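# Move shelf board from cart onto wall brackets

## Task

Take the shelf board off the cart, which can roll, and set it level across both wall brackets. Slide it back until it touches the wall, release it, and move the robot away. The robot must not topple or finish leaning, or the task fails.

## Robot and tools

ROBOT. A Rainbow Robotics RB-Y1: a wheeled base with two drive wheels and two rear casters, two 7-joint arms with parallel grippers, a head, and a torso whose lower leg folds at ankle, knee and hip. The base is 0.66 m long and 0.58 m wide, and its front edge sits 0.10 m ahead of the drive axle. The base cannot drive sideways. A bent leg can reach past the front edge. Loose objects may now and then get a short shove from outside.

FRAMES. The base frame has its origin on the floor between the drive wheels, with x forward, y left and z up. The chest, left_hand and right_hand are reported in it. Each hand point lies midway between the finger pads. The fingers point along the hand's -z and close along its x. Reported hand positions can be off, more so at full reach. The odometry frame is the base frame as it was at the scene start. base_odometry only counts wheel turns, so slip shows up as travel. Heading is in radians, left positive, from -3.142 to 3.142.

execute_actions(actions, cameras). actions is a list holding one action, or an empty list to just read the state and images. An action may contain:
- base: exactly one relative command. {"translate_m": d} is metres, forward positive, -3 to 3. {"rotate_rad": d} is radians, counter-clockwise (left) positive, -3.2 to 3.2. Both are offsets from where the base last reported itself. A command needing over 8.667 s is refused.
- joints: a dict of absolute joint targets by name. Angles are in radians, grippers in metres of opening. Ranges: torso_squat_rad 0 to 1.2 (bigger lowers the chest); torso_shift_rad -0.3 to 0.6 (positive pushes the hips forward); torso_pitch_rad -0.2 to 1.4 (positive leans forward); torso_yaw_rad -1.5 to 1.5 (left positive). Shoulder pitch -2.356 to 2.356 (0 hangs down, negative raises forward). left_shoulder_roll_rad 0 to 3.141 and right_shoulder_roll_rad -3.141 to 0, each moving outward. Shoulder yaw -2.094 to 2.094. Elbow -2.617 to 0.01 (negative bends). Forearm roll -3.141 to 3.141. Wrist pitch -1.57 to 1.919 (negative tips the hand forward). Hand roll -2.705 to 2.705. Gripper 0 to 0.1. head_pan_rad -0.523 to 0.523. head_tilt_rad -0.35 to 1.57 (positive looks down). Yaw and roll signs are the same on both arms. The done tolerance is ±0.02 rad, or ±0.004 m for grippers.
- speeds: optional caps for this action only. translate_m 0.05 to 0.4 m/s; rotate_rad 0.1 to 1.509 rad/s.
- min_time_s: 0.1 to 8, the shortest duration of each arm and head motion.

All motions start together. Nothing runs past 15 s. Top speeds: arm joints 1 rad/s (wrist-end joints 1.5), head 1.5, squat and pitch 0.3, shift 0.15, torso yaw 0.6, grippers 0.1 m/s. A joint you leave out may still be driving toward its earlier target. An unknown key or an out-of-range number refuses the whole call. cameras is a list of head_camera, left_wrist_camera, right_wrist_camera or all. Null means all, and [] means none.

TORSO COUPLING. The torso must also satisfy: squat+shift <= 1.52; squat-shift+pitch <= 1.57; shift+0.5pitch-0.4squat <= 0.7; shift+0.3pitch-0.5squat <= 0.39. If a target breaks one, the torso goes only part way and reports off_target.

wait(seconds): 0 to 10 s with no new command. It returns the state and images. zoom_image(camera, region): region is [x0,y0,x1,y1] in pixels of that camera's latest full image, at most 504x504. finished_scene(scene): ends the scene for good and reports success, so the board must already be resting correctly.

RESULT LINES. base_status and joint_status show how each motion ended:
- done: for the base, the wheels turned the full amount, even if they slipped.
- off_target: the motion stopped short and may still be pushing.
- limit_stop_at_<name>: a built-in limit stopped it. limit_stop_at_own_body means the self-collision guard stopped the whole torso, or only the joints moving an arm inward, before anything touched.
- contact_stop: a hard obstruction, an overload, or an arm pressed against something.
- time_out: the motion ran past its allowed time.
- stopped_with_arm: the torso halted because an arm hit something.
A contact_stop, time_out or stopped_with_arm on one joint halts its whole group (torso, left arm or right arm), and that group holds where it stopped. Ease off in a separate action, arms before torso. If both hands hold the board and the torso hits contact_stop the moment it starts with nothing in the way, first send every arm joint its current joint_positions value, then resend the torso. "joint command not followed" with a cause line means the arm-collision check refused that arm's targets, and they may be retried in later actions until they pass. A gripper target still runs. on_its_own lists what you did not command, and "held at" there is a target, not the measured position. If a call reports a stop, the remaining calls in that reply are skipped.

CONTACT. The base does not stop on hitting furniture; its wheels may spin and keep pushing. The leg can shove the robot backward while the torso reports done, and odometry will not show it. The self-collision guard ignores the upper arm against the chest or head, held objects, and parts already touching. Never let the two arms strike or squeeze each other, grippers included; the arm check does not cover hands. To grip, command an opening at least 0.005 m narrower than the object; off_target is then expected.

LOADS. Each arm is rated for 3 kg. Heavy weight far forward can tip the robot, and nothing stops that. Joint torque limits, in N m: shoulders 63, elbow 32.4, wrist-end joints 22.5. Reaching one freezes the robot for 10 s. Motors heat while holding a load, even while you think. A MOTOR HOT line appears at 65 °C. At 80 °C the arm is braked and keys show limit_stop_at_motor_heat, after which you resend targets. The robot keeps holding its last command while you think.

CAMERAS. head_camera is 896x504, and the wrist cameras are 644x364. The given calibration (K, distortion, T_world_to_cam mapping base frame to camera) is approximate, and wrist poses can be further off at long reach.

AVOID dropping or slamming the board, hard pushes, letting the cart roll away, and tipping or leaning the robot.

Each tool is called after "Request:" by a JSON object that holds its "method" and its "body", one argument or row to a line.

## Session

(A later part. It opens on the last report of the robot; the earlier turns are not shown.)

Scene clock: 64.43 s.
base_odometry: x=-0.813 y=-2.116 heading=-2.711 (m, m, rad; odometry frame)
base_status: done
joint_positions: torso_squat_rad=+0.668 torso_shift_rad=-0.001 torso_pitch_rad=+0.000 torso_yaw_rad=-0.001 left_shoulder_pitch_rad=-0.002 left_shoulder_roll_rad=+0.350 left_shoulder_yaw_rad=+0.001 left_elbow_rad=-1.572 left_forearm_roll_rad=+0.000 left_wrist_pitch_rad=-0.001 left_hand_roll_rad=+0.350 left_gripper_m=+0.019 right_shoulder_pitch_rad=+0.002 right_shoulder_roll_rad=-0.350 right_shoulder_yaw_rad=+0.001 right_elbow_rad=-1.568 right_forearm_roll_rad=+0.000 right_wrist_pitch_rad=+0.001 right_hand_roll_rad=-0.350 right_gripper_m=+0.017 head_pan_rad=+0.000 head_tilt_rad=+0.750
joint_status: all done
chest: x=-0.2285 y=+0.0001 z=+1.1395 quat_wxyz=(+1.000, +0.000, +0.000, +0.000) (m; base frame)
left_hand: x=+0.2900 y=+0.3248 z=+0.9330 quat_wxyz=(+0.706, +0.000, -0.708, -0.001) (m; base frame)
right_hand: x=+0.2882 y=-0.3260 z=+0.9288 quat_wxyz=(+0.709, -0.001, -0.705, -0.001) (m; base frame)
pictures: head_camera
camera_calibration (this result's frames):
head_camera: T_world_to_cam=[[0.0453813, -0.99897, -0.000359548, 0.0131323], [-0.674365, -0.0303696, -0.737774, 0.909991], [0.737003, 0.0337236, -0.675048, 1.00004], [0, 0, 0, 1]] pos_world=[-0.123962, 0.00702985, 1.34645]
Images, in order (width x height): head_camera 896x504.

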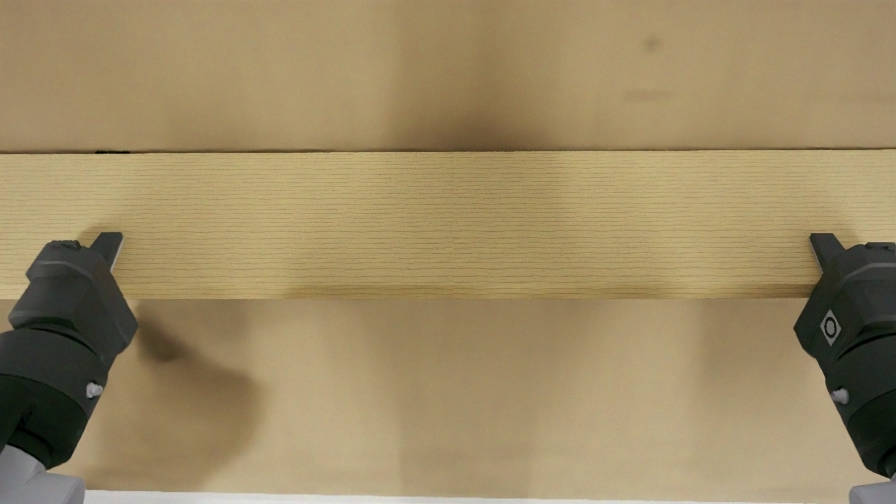

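Request:
{"method": "execute_actions", "body": {
  "actions": [
    {"joints":{"left_gripper_m":0.07,"right_gripper_m":0.07}}
  ],
  "cameras": []
}}

Request:
{"method": "execute_actions", "body": {
  "actions": [
    {"base":{"translate_m":-0.09}}
  ],
  "cameras": []
}}

Request:
{"method": "execute_actions", "body": {
  "actions": [
    {"joints":{"left_gripper_m":0,"right_gripper_m":0,"torso_yaw_rad":-0.03}}
  ],
  "cameras": ["head_camera"]
}}

Request:
{"method": "execute_actions", "body": {
  "actions": [
    {"base":{"translate_m":0.065},"speeds":{"translate_m":0.05}}
  ]
}}

Scene clock: 65.77 s.
base_odometry: x=-0.813 y=-2.116 heading=-2.711 (m, m, rad; odometry frame)
base_status: not commanded
joint_positions: torso_squat_rad=+0.668 torso_shift_rad=-0.001 torso_pitch_rad=+0.000 torso_yaw_rad=-0.001 left_shoulder_pitch_rad=+0.000 left_shoulder_roll_rad=+0.350 left_shoulder_yaw_rad=+0.000 left_elbow_rad=-1.570 left_forearm_roll_rad=+0.000 left_wrist_pitch_rad=+0.000 left_hand_roll_rad=+0.350 left_gripper_m=+0.070 right_shoulder_pitch_rad=+0.000 right_shoulder_roll_rad=-0.350 right_shoulder_yaw_rad=+0.000 right_elbow_rad=-1.570 right_forearm_roll_rad=+0.000 right_wrist_pitch_rad=+0.000 right_hand_roll_rad=-0.350 right_gripper_m=+0.070 head_pan_rad=+0.000 head_tilt_rad=+0.750
joint_status: all done
chest: x=-0.2286 y=+0.0002 z=+1.1395 quat_wxyz=(+1.000, +0.000, +0.000, +0.000) (m; base frame)
left_hand: x=+0.2895 y=+0.3253 z=+0.9313 quat_wxyz=(+0.707, +0.000, -0.707, +0.000) (m; base frame)
right_hand: x=+0.2886 y=-0.3256 z=+0.9305 quat_wxyz=(+0.708, +0.000, -0.707, +0.000) (m; base frame)
pictures: none
No camera images: the call's "cameras" was empty. Leave "cameras" out to get every camera's image.

Scene clock: 67.50 s.
base_odometry: x=-0.732 y=-2.078 heading=-2.709 (m, m, rad; odometry frame)
base_status: done
joint_positions: torso_squat_rad=+0.668 torso_shift_rad=-0.001 torso_pitch_rad=+0.000 torso_yaw_rad=-0.001 left_shoulder_pitch_rad=+0.000 left_shoulder_roll_rad=+0.350 left_shoulder_yaw_rad=+0.000 left_elbow_rad=-1.570 left_forearm_roll_rad=+0.000 left_wrist_pitch_rad=+0.000 left_hand_roll_rad=+0.350 left_gripper_m=+0.070 right_shoulder_pitch_rad=+0.000 right_shoulder_roll_rad=-0.350 right_shoulder_yaw_rad=+0.000 right_elbow_rad=-1.570 right_forearm_roll_rad=+0.000 right_wrist_pitch_rad=+0.000 right_hand_roll_rad=-0.350 right_gripper_m=+0.070 head_pan_rad=+0.000 head_tilt_rad=+0.750
joint_status: not commanded
chest: x=-0.2286 y=+0.0003 z=+1.1395 quat_wxyz=(+1.000, +0.000, +0.000, +0.000) (m; base frame)
left_hand: x=+0.2894 y=+0.3253 z=+0.9311 quat_wxyz=(+0.707, +0.000, -0.707, +0.000) (m; base frame)
right_hand: x=+0.2887 y=-0.3255 z=+0.9308 quat_wxyz=(+0.707, +0.000, -0.707, +0.000) (m; base frame)
pictures: none
No camera images: the call's "cameras" was empty. Leave "cameras" out to get every camera's image.

Scene clock: 68.70 s.
base_odometry: x=-0.732 y=-2.078 heading=-2.709 (m, m, rad; odometry frame)
base_status: not commanded
joint_positions: torso_squat_rad=+0.668 torso_shift_rad=-0.001 torso_pitch_rad=+0.000 torso_yaw_rad=-0.030 left_shoulder_pitch_rad=+0.000 left_shoulder_roll_rad=+0.350 left_shoulder_yaw_rad=+0.000 left_elbow_rad=-1.570 left_forearm_roll_rad=+0.000 left_wrist_pitch_rad=+0.000 left_hand_roll_rad=+0.350 left_gripper_m=+0.001 right_shoulder_pitch_rad=+0.000 right_shoulder_roll_rad=-0.350 right_shoulder_yaw_rad=+0.000 right_elbow_rad=-1.570 right_forearm_roll_rad=+0.000 right_wrist_pitch_rad=+0.000 right_hand_roll_rad=-0.350 right_gripper_m=+0.000 head_pan_rad=+0.000 head_tilt_rad=+0.750
joint_status: all done
chest: x=-0.2286 y=+0.0003 z=+1.1395 quat_wxyz=(+1.000, +0.000, +0.000, -0.015) (m; base frame)
left_hand: x=+0.2986 y=+0.3101 z=+0.9311 quat_wxyz=(+0.707, -0.010, -0.707, -0.011) (m; base frame)
right_hand: x=+0.2790 y=-0.3404 z=+0.9309 quat_wxyz=(+0.707, -0.011, -0.707, -0.011) (m; base frame)
pictures: head_camera
camera_calibration (this result's frames):
head_camera: T_world_to_cam=[[0.0163265, -0.999867, 0.0000160854, 0.00623943], [-0.674895, -0.011032, -0.737831, 0.909871], [0.737733, 0.0120354, -0.674985, 1.00018], [0, 0, 0, 1]] pos_world=[-0.123902, 0.00423876, 1.34644]
Images, in order (width x height): head_camera 896x504.

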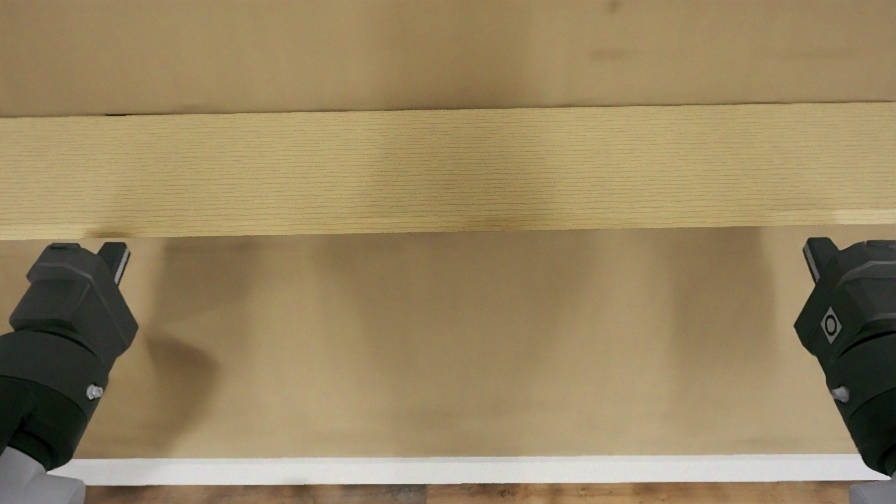

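Scene clock: 71.07 s.
base_odometry: x=-0.790 y=-2.105 heading=-2.709 (m, m, rad; odometry frame)
base_status: done
joint_positions: torso_squat_rad=+0.668 torso_shift_rad=-0.003 torso_pitch_rad=-0.004 torso_yaw_rad=-0.029 left_shoulder_pitch_rad=+0.008 left_shoulder_roll_rad=+0.348 left_shoulder_yaw_rad=-0.004 left_elbow_rad=-1.572 left_forearm_roll_rad=+0.000 left_wrist_pitch_rad=-0.002 left_hand_roll_rad=+0.350 left_gripper_m=+0.001 right_shoulder_pitch_rad=+0.000 right_shoulder_roll_rad=-0.350 right_shoulder_yaw_rad=+0.000 right_elbow_rad=-1.570 right_forearm_roll_rad=+0.000 right_wrist_pitch_rad=+0.000 right_hand_roll_rad=-0.350 right_gripper_m=+0.000 head_pan_rad=+0.000 head_tilt_rad=+0.750
joint_status: not commanded
chest: x=-0.2309 y=-0.0001 z=+1.1393 quat_wxyz=(+1.000, +0.000, -0.002, -0.014) (m; base frame)
left_hand: x=+0.2942 y=+0.3089 z=+0.9293 quat_wxyz=(+0.708, -0.011, -0.706, -0.010) (m; base frame)
right_hand: x=+0.2778 y=-0.3402 z=+0.9322 quat_wxyz=(+0.706, -0.010, -0.708, -0.011) (m; base frame)
pictures: head_camera, left_wrist_camera, right_wrist_camera
camera_calibration (this result's frames):
head_camera: T_world_to_cam=[[0.0173718, -0.999849, -0.0005801, 0.00677611], [-0.672402, -0.0112532, -0.7401, 0.911366], [0.739982, 0.0132469, -0.672496, 0.999378], [0, 0, 0, 1]] pos_world=[-0.126835, 0.00379218, 1.34658]
left_wrist_camera: T_world_to_cam=[[0.0275367, -0.0468148, 0.998524, -0.917055], [-0.626196, -0.779427, -0.0192738, 0.480358], [0.779179, -0.624741, -0.0507781, 0.0934318], [0, 0, 0, 1]] pos_world=[0.253251, 0.389843, 0.929704]
right_wrist_camera: T_world_to_cam=[[0.0158627, -0.0378096, -0.999159, 0.906235], [-0.616814, 0.786115, -0.0395403, 0.507679], [0.786949, 0.616923, -0.0108516, 0.0893861], [0, 0, 0, 1]] pos_world=[0.228426, -0.419974, 0.926517]
Images, in order (width x height): head_camera 896x504, left_wrist_camera 644x364, right_wrist_camera 644x364.

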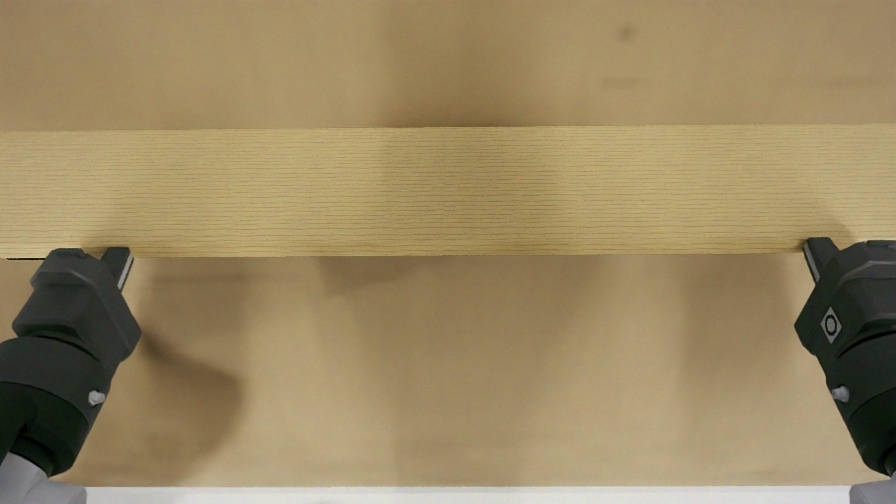

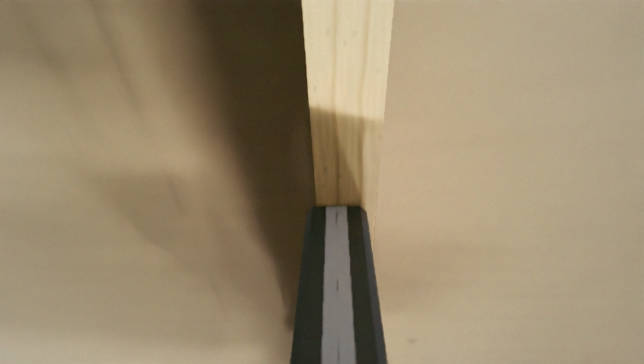

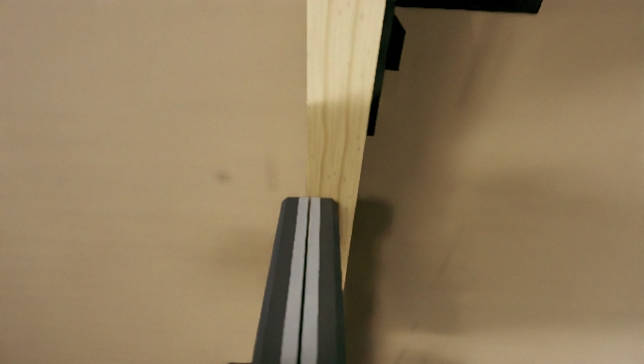

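Request:
{"method": "execute_actions", "body": {
  "actions": [
    {"base":{"translate_m":-0.5}}
  ],
  "cameras": []
}}

Request:
{"method": "finished_scene", "body": {
  "scene": 2
}}

Scene clock: 74.00 s.
base_odometry: x=-0.336 y=-1.895 heading=-2.707 (m, m, rad; odometry frame)
base_status: done
joint_positions: torso_squat_rad=+0.668 torso_shift_rad=-0.001 torso_pitch_rad=+0.000 torso_yaw_rad=-0.030 left_shoulder_pitch_rad=+0.000 left_shoulder_roll_rad=+0.350 left_shoulder_yaw_rad=+0.000 left_elbow_rad=-1.570 left_forearm_roll_rad=+0.000 left_wrist_pitch_rad=+0.000 left_hand_roll_rad=+0.350 left_gripper_m=+0.001 right_shoulder_pitch_rad=+0.000 right_shoulder_roll_rad=-0.350 right_shoulder_yaw_rad=+0.000 right_elbow_rad=-1.570 right_forearm_roll_rad=+0.000 right_wrist_pitch_rad=+0.000 right_hand_roll_rad=-0.350 right_gripper_m=+0.000 head_pan_rad=+0.000 head_tilt_rad=+0.750
joint_status: not commanded
chest: x=-0.2287 y=+0.0003 z=+1.1395 quat_wxyz=(+1.000, +0.000, +0.000, -0.015) (m; base frame)
left_hand: x=+0.2985 y=+0.3098 z=+0.9308 quat_wxyz=(+0.707, -0.011, -0.707, -0.011) (m; base frame)
right_hand: x=+0.2790 y=-0.3404 z=+0.9309 quat_wxyz=(+0.707, -0.011, -0.707, -0.011) (m; base frame)
pictures: none
No camera images: the call's "cameras" was empty. Leave "cameras" out to get every camera's image.

The scene is finished: the task was done.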